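## Task

A yellow sponge lies on the floor beneath one of the desks. Place it on that same desk's top surface, resting on the desk itself and not on any other item there. It must stay there without the robot holding it. The robot must not tip over or finish leaning.

## Robot and tools

ROBOT. A Hello Robot Stretch 4 with one arm: an omni-wheel base, a lift sliding up a mast, an arm that telescopes forward, a three-joint wrist (yaw, pitch, roll) and a two-finger gripper. It stands about 1.6 m tall; the base rim is within 0.23 m of the base origin. Cameras: head_camera, head_left_camera, head_right_camera, wrist_camera. Loose objects may occasionally get nudged by something.

FRAMES. Base frame: origin on the floor below the base centre, x forward, y left, z up. hand_pose is reported in it and marks a point between the open fingertips; with all wrist joints at 0 its axes line up with the base frame. The printed hand position may be slightly off. The odometry frame is the base frame as it was when the scene began.

execute_actions. Argument "actions": a list holding one action, or empty (then it only reports state and images). Optional "cameras": list of camera names, ["all"] or null for all, [] for none; an unknown name rejects the call. One action may contain "base", "joints" or both, plus optional "pace" and "contact_limits"; alternatively it contains only {"end_of_arm": "enable_torque"}, which re-powers wrist or gripper motors that shut off and makes them hold in place. All motions in an action start together.
- "base": exactly one relative move, counted from where the base last reported itself. {"translate_m": d} straight drive in metres, forward positive, -2 to 2. {"strafe_m": d} sideways in metres, left positive, -2 to 2. {"rotate_rad": d} turn in place in radians, counter-clockwise (left) positive, -3.2 to 3.2.
- "joints": absolute targets keyed by name, any subset. lift_m 0 to 1.2 m. arm_m 0 to 0.55 m extension. wrist_yaw_rad -1.134 to 4.276 (0 points forward, positive turns left, 3.14 is stowed back; past 3.4 the arm may block it). wrist_pitch_rad -1.117 to 4.259 (0 level, 1.57 pointing down). wrist_roll_rad -1.117 to 4.259 (0 keeps fingers level; positive turns clockwise seen from behind). gripper_m -0.038 to 0.141, the fingertip gap in metres; negative means the tips press together. Done tolerances: lift and arm ±0.004, yaw and roll ±0.02, pitch ±0.05, gripper ±0.004. A joint target outside its range is clipped and reported; any other bad value or unknown key rejects the whole call with no motion.
- "pace": "slow", "default" (if omitted), "fast" or "max". Base top speeds 0.1/0.3/0.4/0.6 m/s and 1/2/3/4 rad/s respectively; with the lift above 0.2 these are lowered, down to 0.3 m/s and 1 rad/s at 1.2.
- "contact_limits": {"arm_m": value} from 0 (gentlest) to 0.75 (firmest), default 0.5; how hard the arm may push before it halts.
A joint or base left out of an action may still be driving toward an earlier target without the status showing it. If a result reports a stop, further execute_actions, wait and finished_scene calls in that same reply are skipped.

wait: {"seconds": 0 to 10}. Commands nothing; returns state and images like an empty action list.

zoom_image: {"camera": name, "region": [x0, y0, x1, y1]} in pixels of that camera's latest full image, origin top-left, at most 504 by 504. Gives a closer look.

finished_scene: {"scene": n}, n being the current scene's number. Ends it for good once the last command has been held, reports success and gives the next task. Answering without any tool call ends everything.

RESULTS. base_status and joint_status tell how each motion of the last accepted action ended: "done" (for the base, wheels turned the commanded amount even if slipping), "off_target" (resting away from target, may still push), "contact_stop_at_<key>" (hit something; lift, arm or wheels go slack, a slack lift can sag under load, slack wheels can roll), "limit_stop_at_<name>", "time_out", "torque_fault". After a stop the old target is dropped. "limit_stop_at_tilt" means a lean over 6 degrees; lift, arm and wheels go slack and ignore commands until it eases. "limit_stop_at_own_body": a joint was halted near the robot itself; moving away still works, and lift and arm may go slack. It tends to happen with pitch below -0.2 combined with roll below -0.4 or above 4. on_its_own lists what happened uncommanded; its "held at" is the held target, not the position. lidar_m: 12 distances in metres from the base origin, 30-degree sectors, first straight ahead then counter-clockwise (4th left, 7th behind, 10th right); "-" is nothing seen or closer than 0.25 m. It senses from about 0.15 m high upward, so desk tops show up, but can miss glass, thin legs and much behind. wrist_depth_mm: 7x7 grid of median depths in mm (100 to 2000), read from top left; "-" unknown; the robot's own parts appear. base_odometry comes from wheel rotation, so slip looks like travel; heading is -3.142 to 3.142, left positive. If turned_by_wheels and turned_by_imu disagree by more than about 0.1 rad, the base likely bumped or slid and heading is off by roughly their difference. base_tilt in degrees, forward and right positive, with a fixed bias up to about 1.5. motor_effort in percent of maximum, positive toward higher joint values, peak of the last action in brackets; each has a fixed bias and noise. For wheel_0, wheel_1, wheel_2, positive turns the base right. A load or push shows as effort outside its rest range.

GRIPPING. Command a gap smaller than the object to grasp; going further below pulls it toward the wrist by up to a third of the difference. The gap reading and "done" do not prove a hold; a firm squeeze with a command of 0 or more shows clearly in gripper effort. Fingertips pressed onto a surface can jam; lift to free them.

START. To unfold the wrist, send lift_m 0.4 together with wrist_yaw_rad 0.

AVOID. Wrist motors switch off (torque_fault) when overloaded, e.g. the gripper pushed into something by a base or arm move, or over about 2 kg held level; recover with enable_torque. Turning or driving with over 1 kg held and arm_m above 0.2 risks tipping, especially at "fast" or "max"; sustained pushing or pulling, a high gripper or a high contact limit also raise the risk. A tilt offset at rest may mean a wheel sits on something. Avoid drops, slips, slams, hard hits and strong pushes. The simulation keeps running between calls while the robot holds its last command; shorter robot motion is better.

Each tool is called in YAML: its name, and indented under it one key for each argument.

## Session

execute_actions:
  actions:
    - {"joints":{"lift_m":0.4,"wrist_yaw_rad":0}}

Scene clock: 2.40 s.
base_odometry: x=+0.000 y=+0.000 heading=+0.000 (m, m, rad; odometry frame)
turned_by_wheels: +0.000 (rad since the last result)
turned_by_imu: +0.001 (rad since the last result)
base_tilt: forward=+0.0 right=-0.4 (deg)
lidar_m: 1.09 1.22 1.03 1.05 1.18 2.08 1.35 0.75 0.63 0.62 0.69 1.25
base_status: not commanded
joint_positions: lift_m=+0.400 arm_m=-0.001 wrist_yaw_rad=+0.000 wrist_pitch_rad=-0.009 wrist_roll_rad=-0.015 gripper_m=+0.057
joint_status: all done
motor_effort: lift_m=+21(23) arm_m=+0(0) wrist_yaw_rad=+0(6) wrist_pitch_rad=-7(7) wrist_roll_rad=+1(2) gripper_m=-3(3) wheel_0=-1(1) wheel_1=+0(0) wheel_2=+1(1) (%)
hand_pose: x=+0.4585 y=-0.0873 z=+0.5806 quat_wxyz=(+1.000, -0.007, -0.005, +0.000) (m; base frame)
wrist_depth_mm: 1098 1255 1078 960 1078 1042 991 / 1118 1182 1205 1160 1098 1025 991 / 1118 1205 1229 1138 1118 1060 1008 / 1118 1205 1205 1138 1118 1060 1008 / 1138 1205 1205 1160 1078 1078 1008 / 1138 1182 199 1138 196 1060 1008 / 1118 1098 1118 - 1118 1042 1008
pictures: head_camera, head_left_camera, head_right_camera, wrist_camera
Images, in order (width x height): head_camera 420x560, head_left_camera 420x672, head_right_camera 420x672, wrist_camera 616x392.

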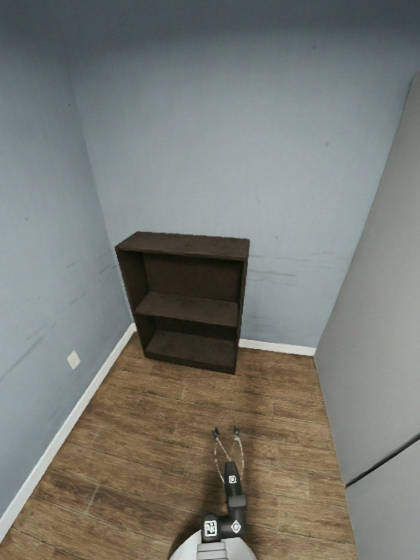

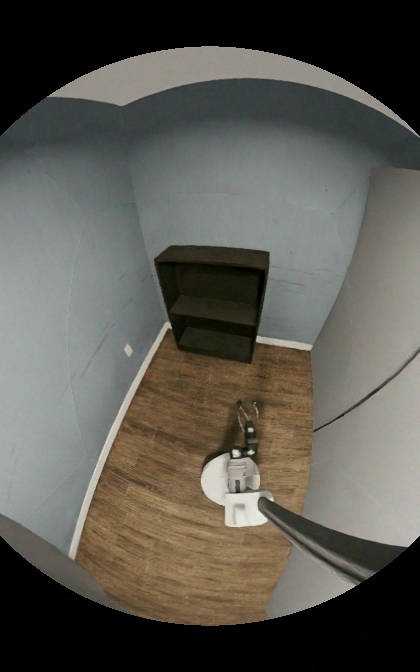

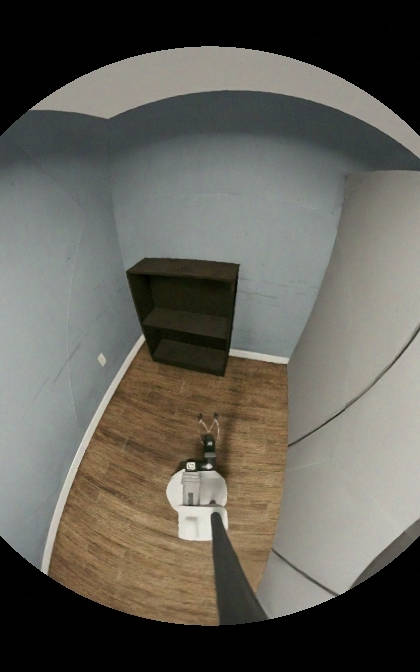

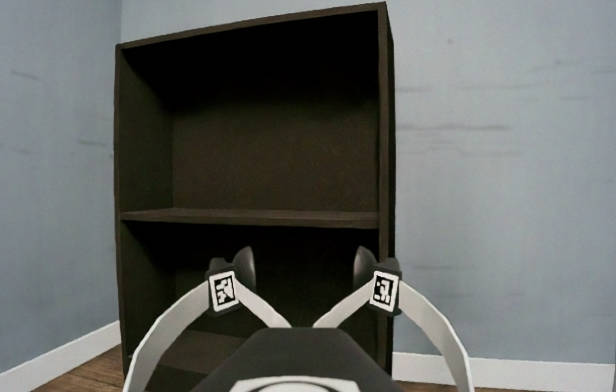

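execute_actions:
  actions:
    - {"base":{"rotate_rad":2.7}}

Scene clock: 5.07 s.
base_odometry: x=+0.000 y=+0.000 heading=+2.699 (m, m, rad; odometry frame)
turned_by_wheels: +2.699 (rad since the last result)
turned_by_imu: +2.783 (rad since the last result)
base_tilt: forward=+0.1 right=-0.3 (deg)
lidar_m: 2.29 1.13 0.72 0.60 0.64 0.80 1.10 1.08 1.17 1.04 1.06 1.27
base_status: done
joint_positions: lift_m=+0.400 arm_m=-0.001 wrist_yaw_rad=+0.000 wrist_pitch_rad=-0.009 wrist_roll_rad=-0.015 gripper_m=+0.057
joint_status: not commanded
motor_effort: lift_m=+20(21) arm_m=+0(0) wrist_yaw_rad=+1(0) wrist_pitch_rad=-7(7) wrist_roll_rad=+1(2) gripper_m=-4(6) wheel_0=-6(8) wheel_1=-3(10) wheel_2=-5(12) (%)
hand_pose: x=+0.4585 y=-0.0874 z=+0.5807 quat_wxyz=(+1.000, -0.007, -0.005, +0.000) (m; base frame)
wrist_depth_mm: 1863 1921 - - - 1464 1078 / 1863 1921 - - - 1464 1098 / 1921 1983 - - - 1464 1118 / 1863 - - - - 1499 1118 / 1921 - - - - 1499 1118 / 1708 1808 200 1808 197 1464 1098 / 1205 1205 1308 - 1281 1182 1078
pictures: head_camera, head_left_camera, head_right_camera, wrist_camera
Images, in order (width x height): head_camera 420x560, head_left_camera 420x672, head_right_camera 420x672, wrist_camera 616x392.

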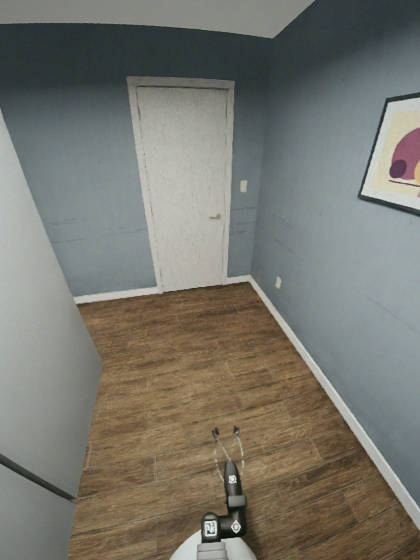

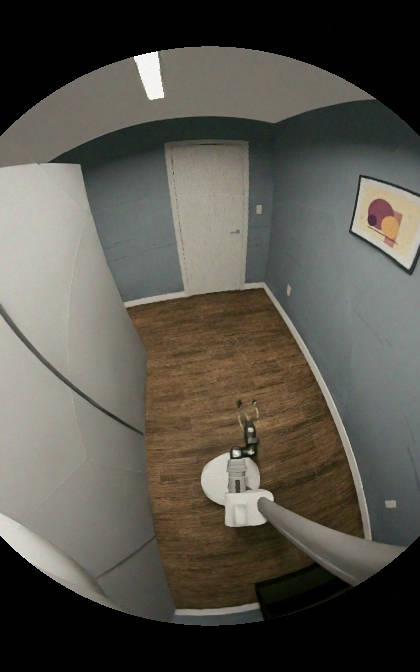

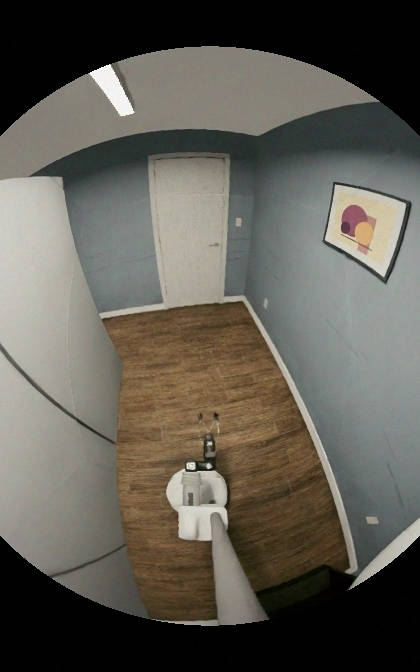

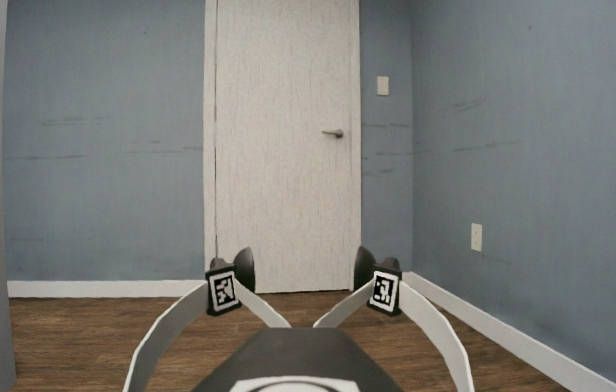

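execute_actions:
  actions:
    - {"base":{"translate_m":1.4}}
  cameras: []

execute_actions:
  actions:
    - {"base":{"rotate_rad":1.6}}
  cameras: ["head_camera","head_left_camera"]

Scene clock: 11.33 s.
base_odometry: x=-1.265 y=+0.599 heading=+2.699 (m, m, rad; odometry frame)
turned_by_wheels: +0.000 (rad since the last result)
turned_by_imu: -0.005 (rad since the last result)
base_tilt: forward=+0.0 right=-0.3 (deg)
lidar_m: 0.90 0.90 1.14 0.87 0.86 1.07 2.18 1.44 0.90 0.81 0.83 0.98
base_status: done
joint_positions: lift_m=+0.400 arm_m=-0.001 wrist_yaw_rad=+0.000 wrist_pitch_rad=-0.009 wrist_roll_rad=-0.015 gripper_m=+0.057
joint_status: not commanded
motor_effort: lift_m=+20(20) arm_m=+0(0) wrist_yaw_rad=+1(0) wrist_pitch_rad=-7(7) wrist_roll_rad=+1(1) gripper_m=-5(7) wheel_0=+3(9) wheel_1=+2(6) wheel_2=-2(13) (%)
hand_pose: x=+0.4585 y=-0.0874 z=+0.5807 quat_wxyz=(+1.000, -0.007, -0.005, +0.000) (m; base frame)
wrist_depth_mm: 647 661 683 707 732 798 798 / 640 661 691 715 750 788 809 / 647 668 699 723 741 798 820 / 654 668 691 723 741 798 809 / 654 676 691 723 759 798 831 / 654 668 200 723 196 809 820 / 654 676 707 - 750 809 820
pictures: none
No camera images: the call's "cameras" was empty. Leave "cameras" out to get every camera's image.

Scene clock: 13.40 s.
base_odometry: x=-1.265 y=+0.599 heading=-1.985 (m, m, rad; odometry frame)
turned_by_wheels: +1.599 (rad since the last result)
turned_by_imu: +1.649 (rad since the last result)
base_tilt: forward=+0.1 right=-0.3 (deg)
lidar_m: 0.85 0.88 1.10 2.34 1.35 0.87 0.79 0.84 0.95 0.90 0.90 1.19
base_status: done
joint_positions: lift_m=+0.400 arm_m=-0.001 wrist_yaw_rad=+0.000 wrist_pitch_rad=-0.009 wrist_roll_rad=-0.015 gripper_m=+0.057
joint_status: not commanded
motor_effort: lift_m=+20(20) arm_m=+0(0) wrist_yaw_rad=+1(1) wrist_pitch_rad=-7(7) wrist_roll_rad=+0(1) gripper_m=-5(4) wheel_0=-4(9) wheel_1=-1(5) wheel_2=-3(11) (%)
hand_pose: x=+0.4585 y=-0.0874 z=+0.5807 quat_wxyz=(+1.000, -0.007, -0.005, +0.000) (m; base frame)
wrist_depth_mm: 615 627 891 - - 1336 1008 / 615 627 904 - - 1366 1008 / 621 640 917 - - 1366 1025 / 621 640 931 - - 1397 1042 / 627 634 654 - - 1366 1025 / 627 640 200 1863 196 1366 1025 / 627 640 683 - 1308 1138 976
pictures: head_camera, head_left_camera
Images, in order (width x height): head_camera 420x560, head_left_camera 420x672.

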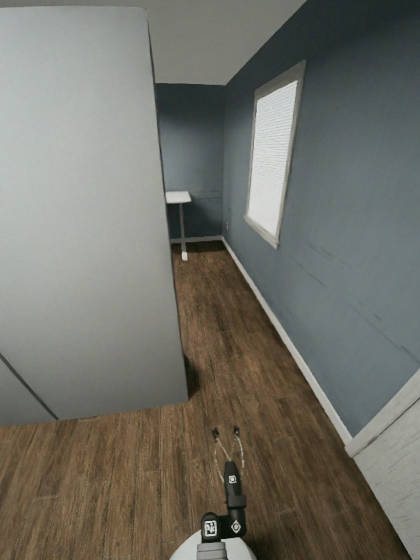

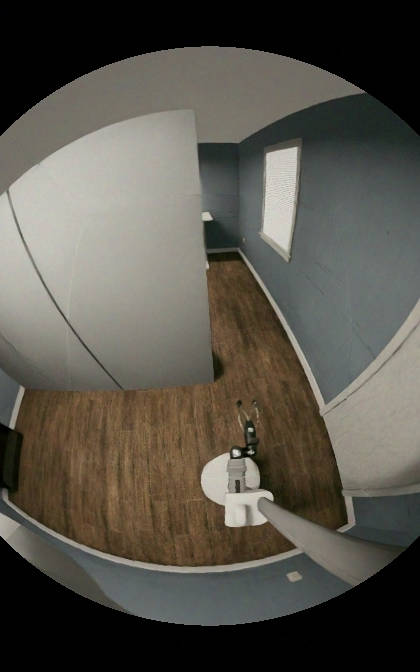

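execute_actions:
  actions:
    - {"base":{"strafe_m":-0.3}}
  cameras: []

execute_actions:
  actions:
    - {"base":{"rotate_rad":0.2}}
  cameras: []

execute_actions:
  actions:
    - {"base":{"translate_m":1.0}}
  cameras: ["head_camera","head_left_camera"]

Scene clock: 15.80 s.
base_odometry: x=-1.540 y=+0.720 heading=-1.984 (m, m, rad; odometry frame)
turned_by_wheels: +0.000 (rad since the last result)
turned_by_imu: +0.002 (rad since the last result)
base_tilt: forward=+0.1 right=-0.3 (deg)
lidar_m: 1.72 0.96 1.17 2.50 1.28 0.85 0.77 0.78 0.64 0.60 0.61 0.81
base_status: done
joint_positions: lift_m=+0.400 arm_m=-0.001 wrist_yaw_rad=+0.000 wrist_pitch_rad=-0.009 wrist_roll_rad=-0.015 gripper_m=+0.057
joint_status: not commanded
motor_effort: lift_m=+20(20) arm_m=+0(0) wrist_yaw_rad=+1(1) wrist_pitch_rad=-7(7) wrist_roll_rad=+1(1) gripper_m=-3(4) wheel_0=+5(12) wheel_1=+0(11) wheel_2=+0(3) (%)
hand_pose: x=+0.4585 y=-0.0874 z=+0.5807 quat_wxyz=(+1.000, -0.007, -0.005, +0.000) (m; base frame)
wrist_depth_mm: 668 1060 - - 1499 878 647 / 668 1078 - - 1537 891 654 / 676 1078 - - 1537 891 668 / 683 1078 - - 1537 904 661 / 676 1078 - - 1308 904 661 / 668 976 200 1808 196 891 661 / 661 878 1336 - 1229 809 654
pictures: none
No camera images: the call's "cameras" was empty. Leave "cameras" out to get every camera's image.

Scene clock: 16.73 s.
base_odometry: x=-1.540 y=+0.720 heading=-1.785 (m, m, rad; odometry frame)
turned_by_wheels: +0.199 (rad since the last result)
turned_by_imu: +0.206 (rad since the last result)
base_tilt: forward=+0.0 right=-0.3 (deg)
lidar_m: 0.96 0.94 1.39 2.39 1.00 0.79 0.76 0.84 0.60 0.58 0.66 1.00
base_status: done
joint_positions: lift_m=+0.400 arm_m=-0.001 wrist_yaw_rad=+0.000 wrist_pitch_rad=-0.009 wrist_roll_rad=-0.015 gripper_m=+0.057
joint_status: not commanded
motor_effort: lift_m=+20(20) arm_m=+0(0) wrist_yaw_rad=+1(2) wrist_pitch_rad=-7(7) wrist_roll_rad=-1(2) gripper_m=-4(3) wheel_0=-4(8) wheel_1=-3(8) wheel_2=-3(8) (%)
hand_pose: x=+0.4585 y=-0.0874 z=+0.5807 quat_wxyz=(+1.000, -0.007, -0.005, +0.000) (m; base frame)
wrist_depth_mm: 732 715 1078 - - 1430 931 / 732 723 1078 - - 1430 946 / 732 715 1098 - - 1430 946 / 732 723 1098 - - 1430 960 / 732 732 917 - - 1464 946 / 750 732 200 1863 196 1397 946 / 741 741 976 - 1281 1138 931
pictures: none
No camera images: the call's "cameras" was empty. Leave "cameras" out to get every camera's image.

Scene clock: 21.57 s.
base_odometry: x=-1.752 y=-0.257 heading=-1.785 (m, m, rad; odometry frame)
turned_by_wheels: +0.000 (rad since the last result)
turned_by_imu: -0.004 (rad since the last result)
base_tilt: forward=+0.0 right=-0.3 (deg)
lidar_m: 2.10 0.29 0.25 - 2.36 1.82 1.77 0.92 0.71 0.69 0.73 1.05
base_status: done
joint_positions: lift_m=+0.400 arm_m=-0.001 wrist_yaw_rad=+0.000 wrist_pitch_rad=-0.009 wrist_roll_rad=-0.015 gripper_m=+0.057
joint_status: not commanded
motor_effort: lift_m=+20(20) arm_m=+0(0) wrist_yaw_rad=+1(1) wrist_pitch_rad=-7(7) wrist_roll_rad=+2(1) gripper_m=-1(5) wheel_0=+4(8) wheel_1=+3(11) wheel_2=-3(13) (%)
hand_pose: x=+0.4585 y=-0.0874 z=+0.5807 quat_wxyz=(+1.000, -0.007, -0.005, +0.000) (m; base frame)
wrist_depth_mm: - - - - - 1537 1042 / - - - - - 1618 1060 / - - - - - 1576 1042 / - - - - - 1576 1060 / - - - - - 1618 1078 / 1708 1756 200 1808 197 1499 1042 / 1281 1205 1308 - 1308 1182 1025
pictures: head_camera, head_left_camera
Images, in order (width x height): head_camera 420x560, head_left_camera 420x672.

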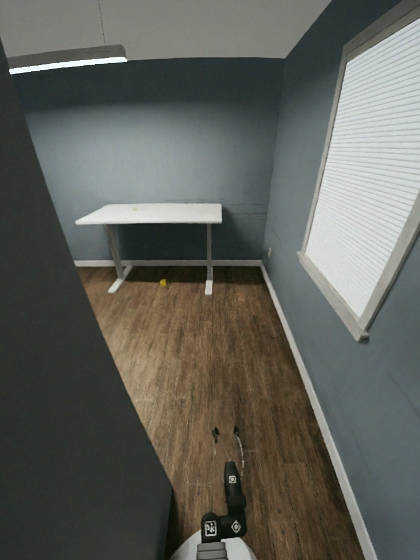

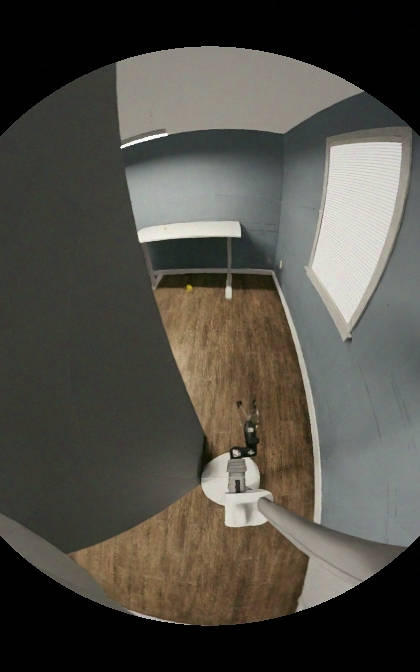

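execute_actions:
  actions:
    - {"base":{"strafe_m":-0.15}}
  cameras: []

execute_actions:
  actions:
    - {"base":{"translate_m":1.1},"joints":{"wrist_pitch_rad":0.8,"gripper_m":0.13,"lift_m":0.25}}

Scene clock: 27.13 s.
base_odometry: x=-1.899 y=-0.225 heading=-1.785 (m, m, rad; odometry frame)
turned_by_wheels: +0.000 (rad since the last result)
turned_by_imu: +0.002 (rad since the last result)
base_tilt: forward=+0.1 right=-0.4 (deg)
lidar_m: 2.10 0.49 0.36 0.34 2.39 1.85 1.77 0.76 0.57 0.55 0.59 0.85
base_status: done
joint_positions: lift_m=+0.400 arm_m=-0.001 wrist_yaw_rad=+0.000 wrist_pitch_rad=-0.009 wrist_roll_rad=-0.015 gripper_m=+0.057
joint_status: not commanded
motor_effort: lift_m=+20(20) arm_m=+0(0) wrist_yaw_rad=+1(1) wrist_pitch_rad=-7(7) wrist_roll_rad=+2(2) gripper_m=-6(9) wheel_0=+3(10) wheel_1=-1(12) wheel_2=+0(3) (%)
hand_pose: x=+0.4585 y=-0.0874 z=+0.5807 quat_wxyz=(+1.000, -0.007, -0.005, +0.000) (m; base frame)
wrist_depth_mm: - - - - - 1205 798 / - - - - - 1229 778 / - - - - - 1229 809 / - - - - - 1281 831 / - - - - - 1281 820 / 1708 1756 200 1756 196 1229 820 / 1281 1205 1308 - 1308 1060 809
pictures: none
No camera images: the call's "cameras" was empty. Leave "cameras" out to get every camera's image.

Scene clock: 32.27 s.
base_odometry: x=-2.132 y=-1.300 heading=-1.784 (m, m, rad; odometry frame)
turned_by_wheels: +0.001 (rad since the last result)
turned_by_imu: -0.004 (rad since the last result)
base_tilt: forward=+0.0 right=-0.3 (deg)
lidar_m: 0.97 1.07 1.63 2.21 0.95 0.75 2.02 0.88 0.62 0.58 0.63 0.95
base_status: done
joint_positions: lift_m=+0.250 arm_m=-0.001 wrist_yaw_rad=+0.000 wrist_pitch_rad=+0.801 wrist_roll_rad=-0.015 gripper_m=+0.130
joint_status: all done
motor_effort: lift_m=+15(19) arm_m=+0(0) wrist_yaw_rad=+1(1) wrist_pitch_rad=-5(5) wrist_roll_rad=+0(2) gripper_m=-5(2) wheel_0=+5(10) wheel_1=+3(8) wheel_2=-1(13) (%)
hand_pose: x=+0.3707 y=-0.0874 z=+0.2212 quat_wxyz=(+0.921, -0.007, +0.390, +0.003) (m; base frame)
wrist_depth_mm: 960 960 904 917 946 946 878 / 788 778 768 768 768 778 778 / 661 654 654 647 647 647 647 / 559 564 559 559 559 554 559 / 496 492 492 488 496 488 488 / 436 427 424 442 421 427 430 / 399 394 402 - 402 394 399
pictures: head_camera, head_left_camera, head_right_camera, wrist_camera
Images, in order (width x height): head_camera 420x560, head_left_camera 420x672, head_right_camera 420x672, wrist_camera 616x392.

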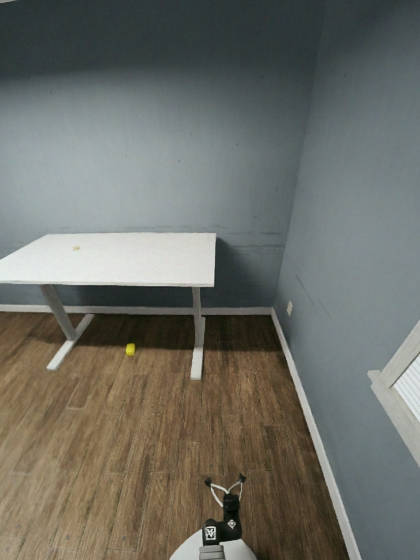

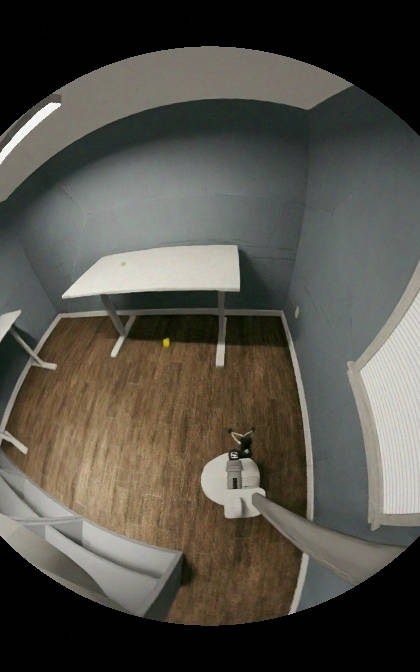

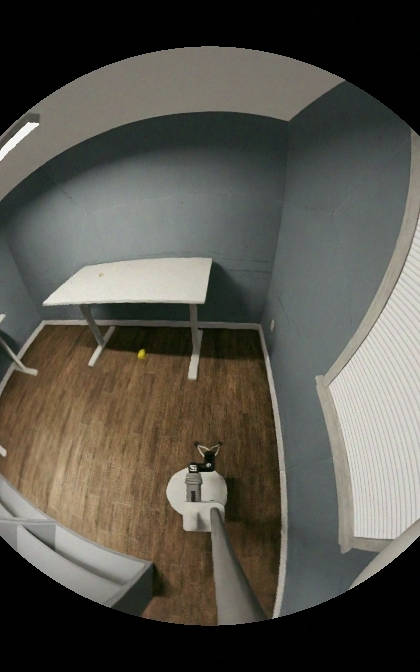

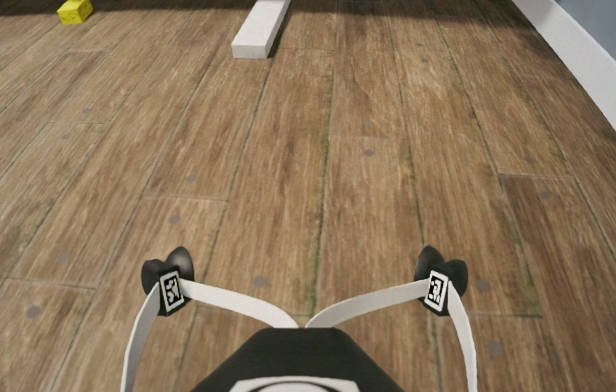

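execute_actions:
  actions:
    - {"base":{"strafe_m":0.62}}
  cameras: []

execute_actions:
  actions:
    - {"base":{"translate_m":0.45}}
  cameras: ["head_camera","wrist_camera"]

Scene clock: 35.77 s.
base_odometry: x=-1.526 y=-1.432 heading=-1.784 (m, m, rad; odometry frame)
turned_by_wheels: +0.000 (rad since the last result)
turned_by_imu: +0.001 (rad since the last result)
base_tilt: forward=+0.0 right=-0.3 (deg)
lidar_m: 1.06 1.14 1.70 1.64 0.89 0.68 0.65 0.71 1.24 1.21 1.26 1.07
base_status: done
joint_positions: lift_m=+0.250 arm_m=-0.001 wrist_yaw_rad=+0.000 wrist_pitch_rad=+0.801 wrist_roll_rad=-0.015 gripper_m=+0.130
joint_status: not commanded
motor_effort: lift_m=+16(16) arm_m=+0(0) wrist_yaw_rad=+1(1) wrist_pitch_rad=-5(4) wrist_roll_rad=+1(1) gripper_m=-1(2) wheel_0=-4(12) wheel_1=+1(11) wheel_2=+0(0) (%)
hand_pose: x=+0.3707 y=-0.0874 z=+0.2212 quat_wxyz=(+0.921, -0.007, +0.390, +0.003) (m; base frame)
wrist_depth_mm: 931 960 931 931 931 917 946 / 788 778 768 768 759 768 778 / 654 654 647 647 647 647 654 / 564 564 564 559 554 559 559 / 488 496 496 492 492 488 488 / 433 427 421 439 421 427 433 / 402 394 404 - 402 392 394
pictures: none
No camera images: the call's "cameras" was empty. Leave "cameras" out to get every camera's image.

Scene clock: 38.77 s.
base_odometry: x=-1.621 y=-1.871 heading=-1.784 (m, m, rad; odometry frame)
turned_by_wheels: +0.000 (rad since the last result)
turned_by_imu: -0.001 (rad since the last result)
base_tilt: forward=+0.1 right=-0.3 (deg)
lidar_m: 0.58 0.66 0.96 1.62 1.48 1.15 1.11 1.72 1.27 1.24 0.79 0.62
base_status: done
joint_positions: lift_m=+0.250 arm_m=-0.001 wrist_yaw_rad=+0.000 wrist_pitch_rad=+0.801 wrist_roll_rad=-0.015 gripper_m=+0.130
joint_status: not commanded
motor_effort: lift_m=+16(16) arm_m=+0(0) wrist_yaw_rad=+1(1) wrist_pitch_rad=-4(5) wrist_roll_rad=+2(2) gripper_m=-6(0) wheel_0=+5(11) wheel_1=+2(7) wheel_2=-2(12) (%)
hand_pose: x=+0.3707 y=-0.0874 z=+0.2212 quat_wxyz=(+0.921, -0.007, +0.390, +0.003) (m; base frame)
wrist_depth_mm: 904 946 946 931 931 917 676 / 788 778 750 759 759 768 691 / 654 654 647 640 654 654 621 / 564 564 564 564 559 559 559 / 492 492 496 496 492 488 484 / 436 430 421 439 418 430 430 / 399 392 404 - 404 392 397
pictures: head_camera, wrist_camera
Images, in order (width x height): head_camera 420x560, wrist_camera 616x392.

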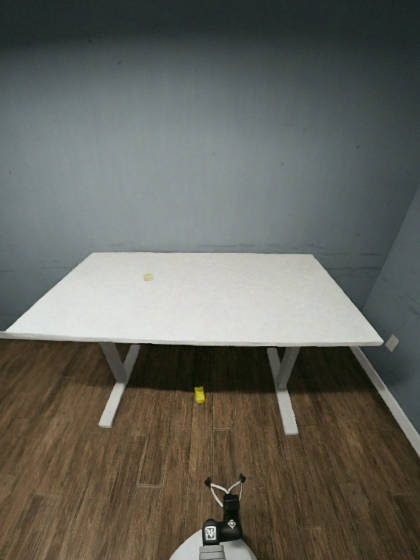

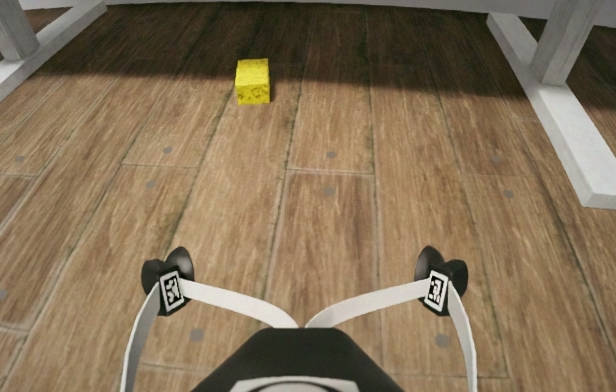

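execute_actions:
  actions:
    - {"base":{"strafe_m":0.13},"joints":{"arm_m":0.4,"lift_m":0.12}}
  cameras: ["head_camera","wrist_camera"]

Scene clock: 41.17 s.
base_odometry: x=-1.494 y=-1.899 heading=-1.784 (m, m, rad; odometry frame)
turned_by_wheels: +0.000 (rad since the last result)
turned_by_imu: +0.001 (rad since the last result)
base_tilt: forward=+0.1 right=-0.3 (deg)
lidar_m: 0.62 0.67 1.54 1.49 1.47 1.13 1.11 1.17 1.43 1.37 0.82 0.61
base_status: done
joint_positions: lift_m=+0.120 arm_m=+0.399 wrist_yaw_rad=+0.000 wrist_pitch_rad=+0.801 wrist_roll_rad=-0.015 gripper_m=+0.130
joint_status: all done
motor_effort: lift_m=+15(18) arm_m=+8(10) wrist_yaw_rad=+1(1) wrist_pitch_rad=-5(5) wrist_roll_rad=+1(1) gripper_m=-3(0) wheel_0=-3(12) wheel_1=+2(14) wheel_2=+0(2) (%)
hand_pose: x=+0.7701 y=-0.0874 z=+0.0912 quat_wxyz=(+0.921, -0.007, +0.390, +0.003) (m; base frame)
wrist_depth_mm: 647 661 647 640 647 654 654 / 544 535 535 530 525 535 539 / 452 452 445 387 442 445 449 / 387 387 387 343 384 384 384 / 338 338 340 340 336 340 336 / 300 294 291 304 290 294 300 / 274 271 278 - 277 271 274
pictures: head_camera, wrist_camera
Images, in order (width x height): head_camera 420x560, wrist_camera 616x392.

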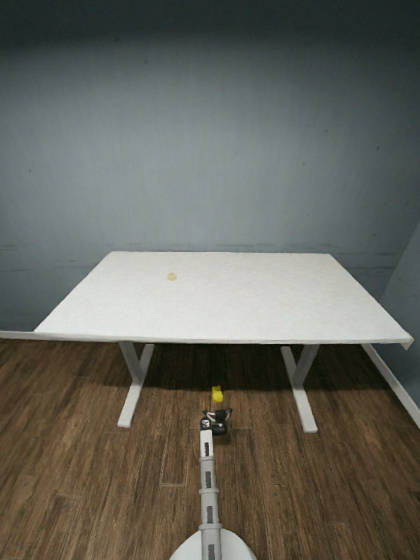

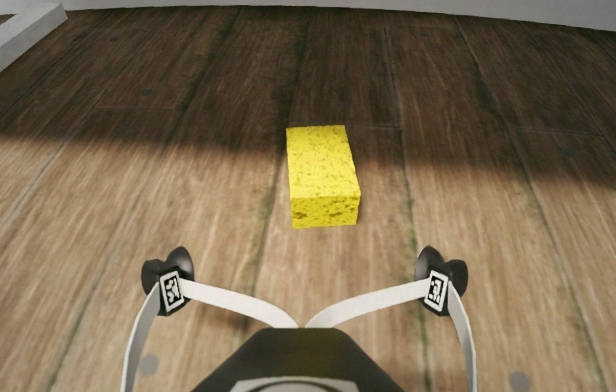

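execute_actions:
  actions:
    - {"base":{"strafe_m":-0.015},"joints":{"arm_m":0.53,"lift_m":0.055}}
  cameras: ["wrist_camera"]

execute_actions:
  actions:
    - {"joints":{"gripper_m":0.03}}
  cameras: ["wrist_camera"]

execute_actions:
  actions:
    - {"joints":{"lift_m":0.1}}
  cameras: []

execute_actions:
  actions:
    - {"joints":{"arm_m":0,"lift_m":0.2}}
  cameras: []

execute_actions:
  actions:
    - {"joints":{"lift_m":0.95}}
  cameras: ["head_camera","wrist_camera"]

Scene clock: 42.77 s.
base_odometry: x=-1.508 y=-1.896 heading=-1.784 (m, m, rad; odometry frame)
turned_by_wheels: +0.000 (rad since the last result)
turned_by_imu: +0.001 (rad since the last result)
base_tilt: forward=+0.1 right=-0.3 (deg)
lidar_m: 0.60 0.66 1.55 1.50 1.49 1.14 1.11 1.19 1.40 1.36 0.81 0.63
base_status: done
joint_positions: lift_m=+0.055 arm_m=+0.529 wrist_yaw_rad=+0.000 wrist_pitch_rad=+0.802 wrist_roll_rad=-0.015 gripper_m=+0.130
joint_status: all done
motor_effort: lift_m=+15(17) arm_m=+8(4) wrist_yaw_rad=+0(1) wrist_pitch_rad=-5(5) wrist_roll_rad=+1(1) gripper_m=+1(1) wheel_0=+4(10) wheel_1=-1(6) wheel_2=+0(1) (%)
hand_pose: x=+0.9001 y=-0.0874 z=+0.0262 quat_wxyz=(+0.921, -0.007, +0.390, +0.003) (m; base frame)
wrist_depth_mm: 504 512 500 496 496 504 504 / 424 415 410 410 407 413 418 / 349 347 345 345 343 347 347 / 300 300 300 240 298 298 298 / 262 264 257 211 263 260 260 / 232 229 225 193 224 229 232 / 213 210 215 - 215 209 -
pictures: wrist_camera
Images, in order (width x height): wrist_camera 616x392.

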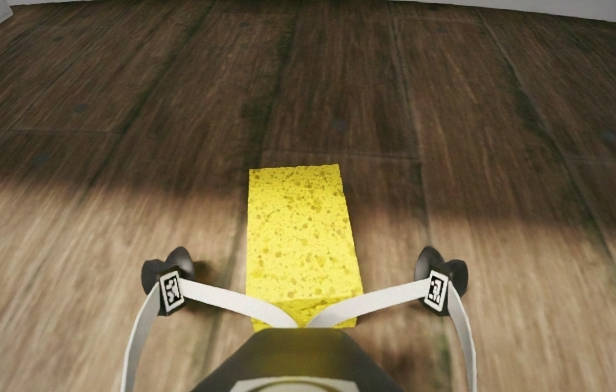

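Scene clock: 44.70 s.
base_odometry: x=-1.508 y=-1.896 heading=-1.784 (m, m, rad; odometry frame)
turned_by_wheels: +0.000 (rad since the last result)
turned_by_imu: +0.001 (rad since the last result)
base_tilt: forward=+0.1 right=-0.3 (deg)
lidar_m: 0.60 0.64 1.58 1.49 1.47 1.13 1.09 1.18 1.38 1.36 0.80 0.62
base_status: not commanded
joint_positions: lift_m=+0.055 arm_m=+0.529 wrist_yaw_rad=+0.000 wrist_pitch_rad=+0.802 wrist_roll_rad=-0.015 gripper_m=+0.030
joint_status: all done
motor_effort: lift_m=+15(15) arm_m=+8(8) wrist_yaw_rad=+1(1) wrist_pitch_rad=-5(5) wrist_roll_rad=+0(1) gripper_m=-15(19) wheel_0=+4(4) wheel_1=-1(1) wheel_2=+0(0) (%)
hand_pose: x=+0.9001 y=-0.0874 z=+0.0262 quat_wxyz=(+0.921, -0.007, +0.390, +0.003) (m; base frame)
wrist_depth_mm: 504 512 500 496 496 508 504 / 424 415 410 410 410 413 418 / 351 347 345 345 345 345 347 / 300 301 300 230 300 298 298 / 263 263 258 203 263 262 260 / 232 233 189 185 191 232 231 / 213 210 216 - 215 208 -
pictures: wrist_camera
Images, in order (width x height): wrist_camera 616x392.

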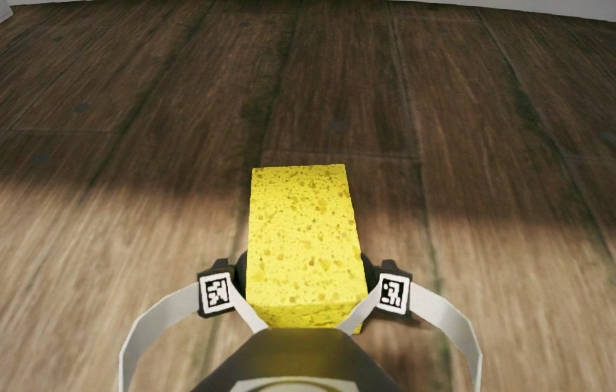

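Scene clock: 45.77 s.
base_odometry: x=-1.508 y=-1.896 heading=-1.784 (m, m, rad; odometry frame)
turned_by_wheels: +0.000 (rad since the last result)
turned_by_imu: +0.000 (rad since the last result)
base_tilt: forward=+0.0 right=-0.4 (deg)
lidar_m: 0.60 0.65 1.57 1.50 1.50 1.12 1.10 1.18 1.40 1.37 0.82 0.63
base_status: not commanded
joint_positions: lift_m=+0.100 arm_m=+0.529 wrist_yaw_rad=+0.000 wrist_pitch_rad=+0.802 wrist_roll_rad=-0.015 gripper_m=+0.030
joint_status: all done
motor_effort: lift_m=+21(21) arm_m=+8(8) wrist_yaw_rad=+1(1) wrist_pitch_rad=-5(5) wrist_roll_rad=+0(1) gripper_m=-18(17) wheel_0=+4(4) wheel_1=-1(1) wheel_2=+0(0) (%)
hand_pose: x=+0.9001 y=-0.0874 z=+0.0707 quat_wxyz=(+0.921, -0.007, +0.390, +0.003) (m; base frame)
wrist_depth_mm: 603 609 597 597 597 591 591 / 504 500 488 488 488 488 500 / 421 415 413 415 413 415 413 / 359 357 357 231 357 355 355 / 314 314 309 203 314 314 312 / 278 279 190 186 191 279 277 / 255 251 258 - 258 251 253
pictures: none
No camera images: the call's "cameras" was empty. Leave "cameras" out to get every camera's image.

Scene clock: 48.37 s.
base_odometry: x=-1.508 y=-1.896 heading=-1.784 (m, m, rad; odometry frame)
turned_by_wheels: +0.000 (rad since the last result)
turned_by_imu: +0.001 (rad since the last result)
base_tilt: forward=+0.0 right=-0.3 (deg)
lidar_m: 0.59 0.66 1.56 1.48 1.48 1.12 1.11 1.18 1.41 1.35 0.82 0.62
base_status: not commanded
joint_positions: lift_m=+0.200 arm_m=+0.001 wrist_yaw_rad=+0.000 wrist_pitch_rad=+0.802 wrist_roll_rad=-0.015 gripper_m=+0.030
joint_status: all done
motor_effort: lift_m=+21(23) arm_m=-8(11) wrist_yaw_rad=+1(0) wrist_pitch_rad=-7(6) wrist_roll_rad=+2(1) gripper_m=-22(23) wheel_0=+4(4) wheel_1=-1(1) wheel_2=+0(0) (%)
hand_pose: x=+0.3729 y=-0.0874 z=+0.1706 quat_wxyz=(+0.921, -0.007, +0.390, +0.003) (m; base frame)
wrist_depth_mm: 768 842 831 820 831 831 798 / 699 691 676 676 676 676 699 / 580 574 574 569 569 564 574 / 492 492 492 230 492 496 488 / 433 433 424 203 433 430 430 / 384 384 190 186 191 382 384 / 351 345 355 - 353 343 349
pictures: none
No camera images: the call's "cameras" was empty. Leave "cameras" out to get every camera's image.

Scene clock: 52.13 s.
base_odometry: x=-1.508 y=-1.896 heading=-1.784 (m, m, rad; odometry frame)
turned_by_wheels: +0.000 (rad since the last result)
turned_by_imu: +0.001 (rad since the last result)
base_tilt: forward=+0.0 right=-0.4 (deg)
lidar_m: 0.61 0.67 1.57 1.50 1.49 1.12 1.11 1.17 1.41 1.37 0.81 0.62
base_status: not commanded
joint_positions: lift_m=+0.950 arm_m=+0.001 wrist_yaw_rad=+0.000 wrist_pitch_rad=+0.802 wrist_roll_rad=-0.015 gripper_m=+0.030
joint_status: all done
motor_effort: lift_m=+21(22) arm_m=-8(8) wrist_yaw_rad=+1(1) wrist_pitch_rad=-6(6) wrist_roll_rad=+0(1) gripper_m=-23(18) wheel_0=+4(4) wheel_1=-1(1) wheel_2=+0(0) (%)
hand_pose: x=+0.3729 y=-0.0874 z=+0.9206 quat_wxyz=(+0.921, -0.007, +0.390, +0.003) (m; base frame)
wrist_depth_mm: 413 404 394 389 384 387 384 / 1308 1308 1308 1308 1281 1229 798 / 1576 1499 1537 1499 1464 1366 866 / 1464 1397 1499 230 1464 1464 1397 / 1281 1281 1255 203 1281 1229 1281 / 1138 1160 189 185 191 1138 1138 / 1042 1042 1078 - 1042 1025 1042
pictures: head_camera, wrist_camera
Images, in order (width x height): head_camera 420x560, wrist_camera 616x392.

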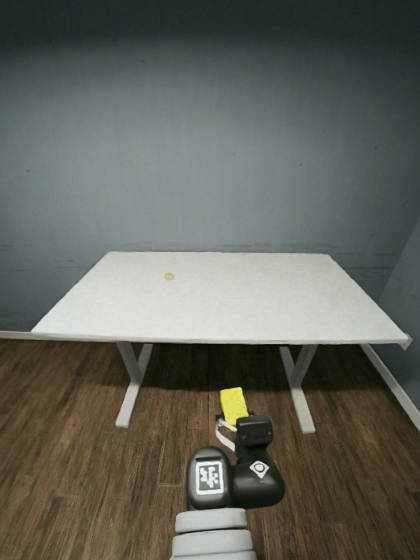

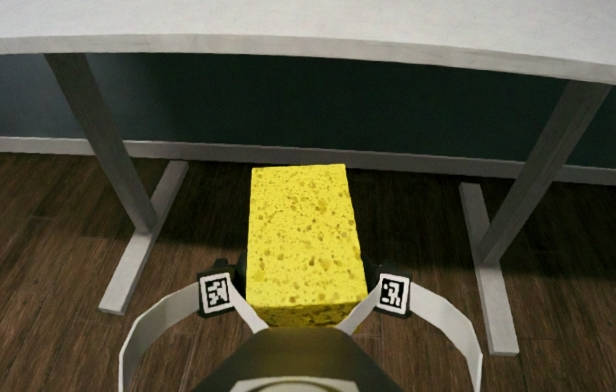

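execute_actions:
  actions:
    - {"joints":{"lift_m":1.1}}
  cameras: []

execute_actions:
  actions:
    - {"joints":{"arm_m":0.45}}
  cameras: ["wrist_camera"]

Scene clock: 53.97 s.
base_odometry: x=-1.508 y=-1.896 heading=-1.784 (m, m, rad; odometry frame)
turned_by_wheels: +0.000 (rad since the last result)
turned_by_imu: +0.001 (rad since the last result)
base_tilt: forward=+0.0 right=-0.3 (deg)
lidar_m: 0.59 0.67 1.57 1.49 1.50 1.14 1.11 1.17 1.41 1.35 0.83 0.63
base_status: not commanded
joint_positions: lift_m=+1.100 arm_m=+0.001 wrist_yaw_rad=+0.000 wrist_pitch_rad=+0.802 wrist_roll_rad=-0.015 gripper_m=+0.030
joint_status: all done
motor_effort: lift_m=+21(23) arm_m=-8(8) wrist_yaw_rad=+1(1) wrist_pitch_rad=-6(6) wrist_roll_rad=+2(1) gripper_m=-19(14) wheel_0=+4(4) wheel_1=-1(1) wheel_2=+0(0) (%)
hand_pose: x=+0.3729 y=-0.0874 z=+1.0706 quat_wxyz=(+0.921, -0.007, +0.390, +0.003) (m; base frame)
wrist_depth_mm: 723 732 715 715 707 715 723 / 603 591 591 580 585 591 591 / 539 530 512 508 492 492 492 / 1661 1576 1618 231 1618 1576 1537 / 1430 1397 1430 203 1464 1397 1464 / 1281 1255 189 186 191 1308 1281 / 1205 1160 1205 - 1205 1160 1182
pictures: none
No camera images: the call's "cameras" was empty. Leave "cameras" out to get every camera's image.

Scene clock: 56.37 s.
base_odometry: x=-1.508 y=-1.896 heading=-1.784 (m, m, rad; odometry frame)
turned_by_wheels: +0.000 (rad since the last result)
turned_by_imu: +0.001 (rad since the last result)
base_tilt: forward=+0.0 right=-0.3 (deg)
lidar_m: 0.59 0.65 1.58 1.50 1.50 1.11 1.10 1.20 1.38 1.34 0.84 0.63
base_status: not commanded
joint_positions: lift_m=+1.100 arm_m=+0.449 wrist_yaw_rad=+0.000 wrist_pitch_rad=+0.802 wrist_roll_rad=-0.015 gripper_m=+0.030
joint_status: all done
motor_effort: lift_m=+21(21) arm_m=+8(6) wrist_yaw_rad=+1(1) wrist_pitch_rad=-5(6) wrist_roll_rad=+1(0) gripper_m=-23(20) wheel_0=+4(4) wheel_1=-1(1) wheel_2=+0(0) (%)
hand_pose: x=+0.8201 y=-0.0874 z=+1.0707 quat_wxyz=(+0.921, -0.007, +0.390, +0.003) (m; base frame)
wrist_depth_mm: 715 715 707 691 699 683 699 / 603 585 585 574 580 585 591 / 492 477 492 488 484 488 492 / 424 427 424 230 421 424 421 / 373 375 368 203 373 373 370 / 329 332 189 185 191 330 329 / 303 300 306 - 306 297 301
pictures: wrist_camera
Images, in order (width x height): wrist_camera 616x392.

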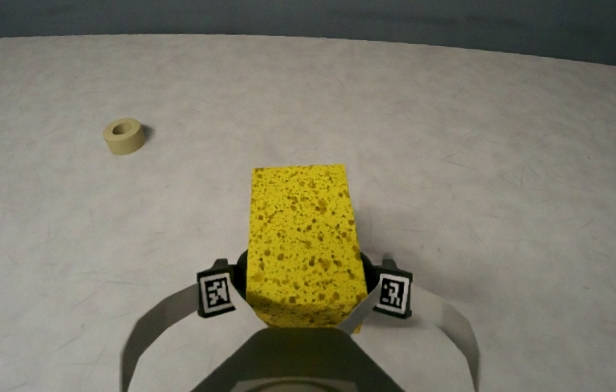

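Equivalent lift ≈0.148; lower by 0.09.

execute_actions:
  actions:
    - {"joints":{"lift_m":1.012}}
  cameras: []

execute_actions:
  actions:
    - {"joints":{"gripper_m":0.12}}
  cameras: []

execute_actions:
  actions:
    - {"joints":{"lift_m":1.1}}
  cameras: ["wrist_camera"]

finished_scene:
  scene: 1

Scene clock: 57.90 s.
base_odometry: x=-1.508 y=-1.896 heading=-1.784 (m, m, rad; odometry frame)
turned_by_wheels: +0.000 (rad since the last result)
turned_by_imu: +0.001 (rad since the last result)
base_tilt: forward=+0.1 right=-0.3 (deg)
lidar_m: 0.61 0.68 1.55 1.50 1.49 1.12 1.11 1.19 1.39 1.35 0.78 0.63
base_status: not commanded
joint_positions: lift_m=+1.012 arm_m=+0.449 wrist_yaw_rad=+0.000 wrist_pitch_rad=+0.802 wrist_roll_rad=-0.015 gripper_m=+0.030
joint_status: all done
motor_effort: lift_m=+15(21) arm_m=+8(8) wrist_yaw_rad=+1(0) wrist_pitch_rad=-5(5) wrist_roll_rad=+3(2) gripper_m=-21(20) wheel_0=+4(4) wheel_1=-1(1) wheel_2=+0(0) (%)
hand_pose: x=+0.8201 y=-0.0874 z=+0.9832 quat_wxyz=(+0.921, -0.007, +0.390, +0.003) (m; base frame)
wrist_depth_mm: 521 525 517 508 512 521 521 / 433 415 424 421 424 427 433 / 362 359 357 355 355 355 359 / 309 309 307 230 309 309 307 / 270 272 266 204 270 270 270 / 239 241 190 185 192 240 239 / 220 217 223 - 221 216 -
pictures: none
No camera images: the call's "cameras" was empty. Leave "cameras" out to get every camera's image.

Scene clock: 59.67 s.
base_odometry: x=-1.508 y=-1.896 heading=-1.784 (m, m, rad; odometry frame)
turned_by_wheels: +0.000 (rad since the last result)
turned_by_imu: +0.001 (rad since the last result)
base_tilt: forward=+0.0 right=-0.3 (deg)
lidar_m: 0.61 0.67 1.56 1.51 1.47 1.11 1.10 1.17 1.40 1.34 0.81 0.61
base_status: not commanded
joint_positions: lift_m=+1.012 arm_m=+0.449 wrist_yaw_rad=+0.000 wrist_pitch_rad=+0.802 wrist_roll_rad=-0.015 gripper_m=+0.120
joint_status: all done
motor_effort: lift_m=+15(15) arm_m=+8(8) wrist_yaw_rad=+0(0) wrist_pitch_rad=-5(5) wrist_roll_rad=+1(0) gripper_m=+1(21) wheel_0=+4(4) wheel_1=-1(1) wheel_2=+1(0) (%)
hand_pose: x=+0.8201 y=-0.0874 z=+0.9832 quat_wxyz=(+0.921, -0.007, +0.390, +0.003) (m; base frame)
wrist_depth_mm: 521 525 517 512 517 521 517 / 433 415 424 424 427 427 430 / 362 359 355 357 355 357 357 / 309 309 309 250 309 307 307 / 271 272 266 220 271 271 270 / 240 236 232 200 233 236 238 / 220 217 224 - 223 216 -
pictures: none
No camera images: the call's "cameras" was empty. Leave "cameras" out to get every camera's image.

Scene clock: 61.03 s.
base_odometry: x=-1.508 y=-1.896 heading=-1.784 (m, m, rad; odometry frame)
turned_by_wheels: +0.000 (rad since the last result)
turned_by_imu: +0.001 (rad since the last result)
base_tilt: forward=+0.1 right=-0.3 (deg)
lidar_m: 0.59 0.66 1.55 1.49 1.48 1.13 1.10 1.18 1.43 1.36 0.81 0.65
base_status: not commanded
joint_positions: lift_m=+1.100 arm_m=+0.449 wrist_yaw_rad=+0.000 wrist_pitch_rad=+0.802 wrist_roll_rad=-0.015 gripper_m=+0.120
joint_status: all done
motor_effort: lift_m=+21(22) arm_m=+8(8) wrist_yaw_rad=+1(1) wrist_pitch_rad=-5(5) wrist_roll_rad=+1(1) gripper_m=-5(6) wheel_0=+4(4) wheel_1=-1(1) wheel_2=+0(0) (%)
hand_pose: x=+0.8201 y=-0.0874 z=+1.0707 quat_wxyz=(+0.921, -0.007, +0.390, +0.003) (m; base frame)
wrist_depth_mm: 723 715 707 699 699 683 683 / 603 585 585 580 580 585 597 / 496 477 492 492 488 492 492 / 424 424 424 421 424 424 424 / 373 375 373 357 373 373 370 / 330 324 319 287 319 324 330 / 301 298 306 - 304 298 301
pictures: wrist_camera
Images, in order (width x height): wrist_camera 616x392.

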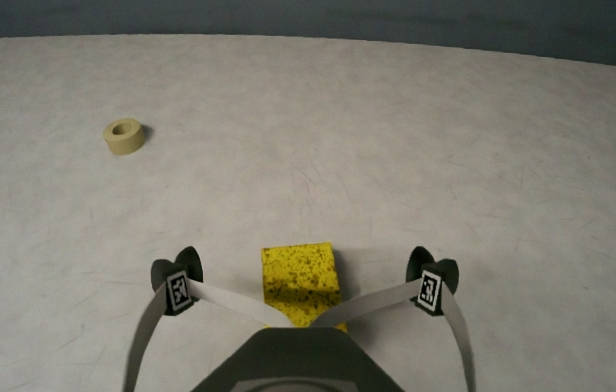

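The scene is finished: the task was done.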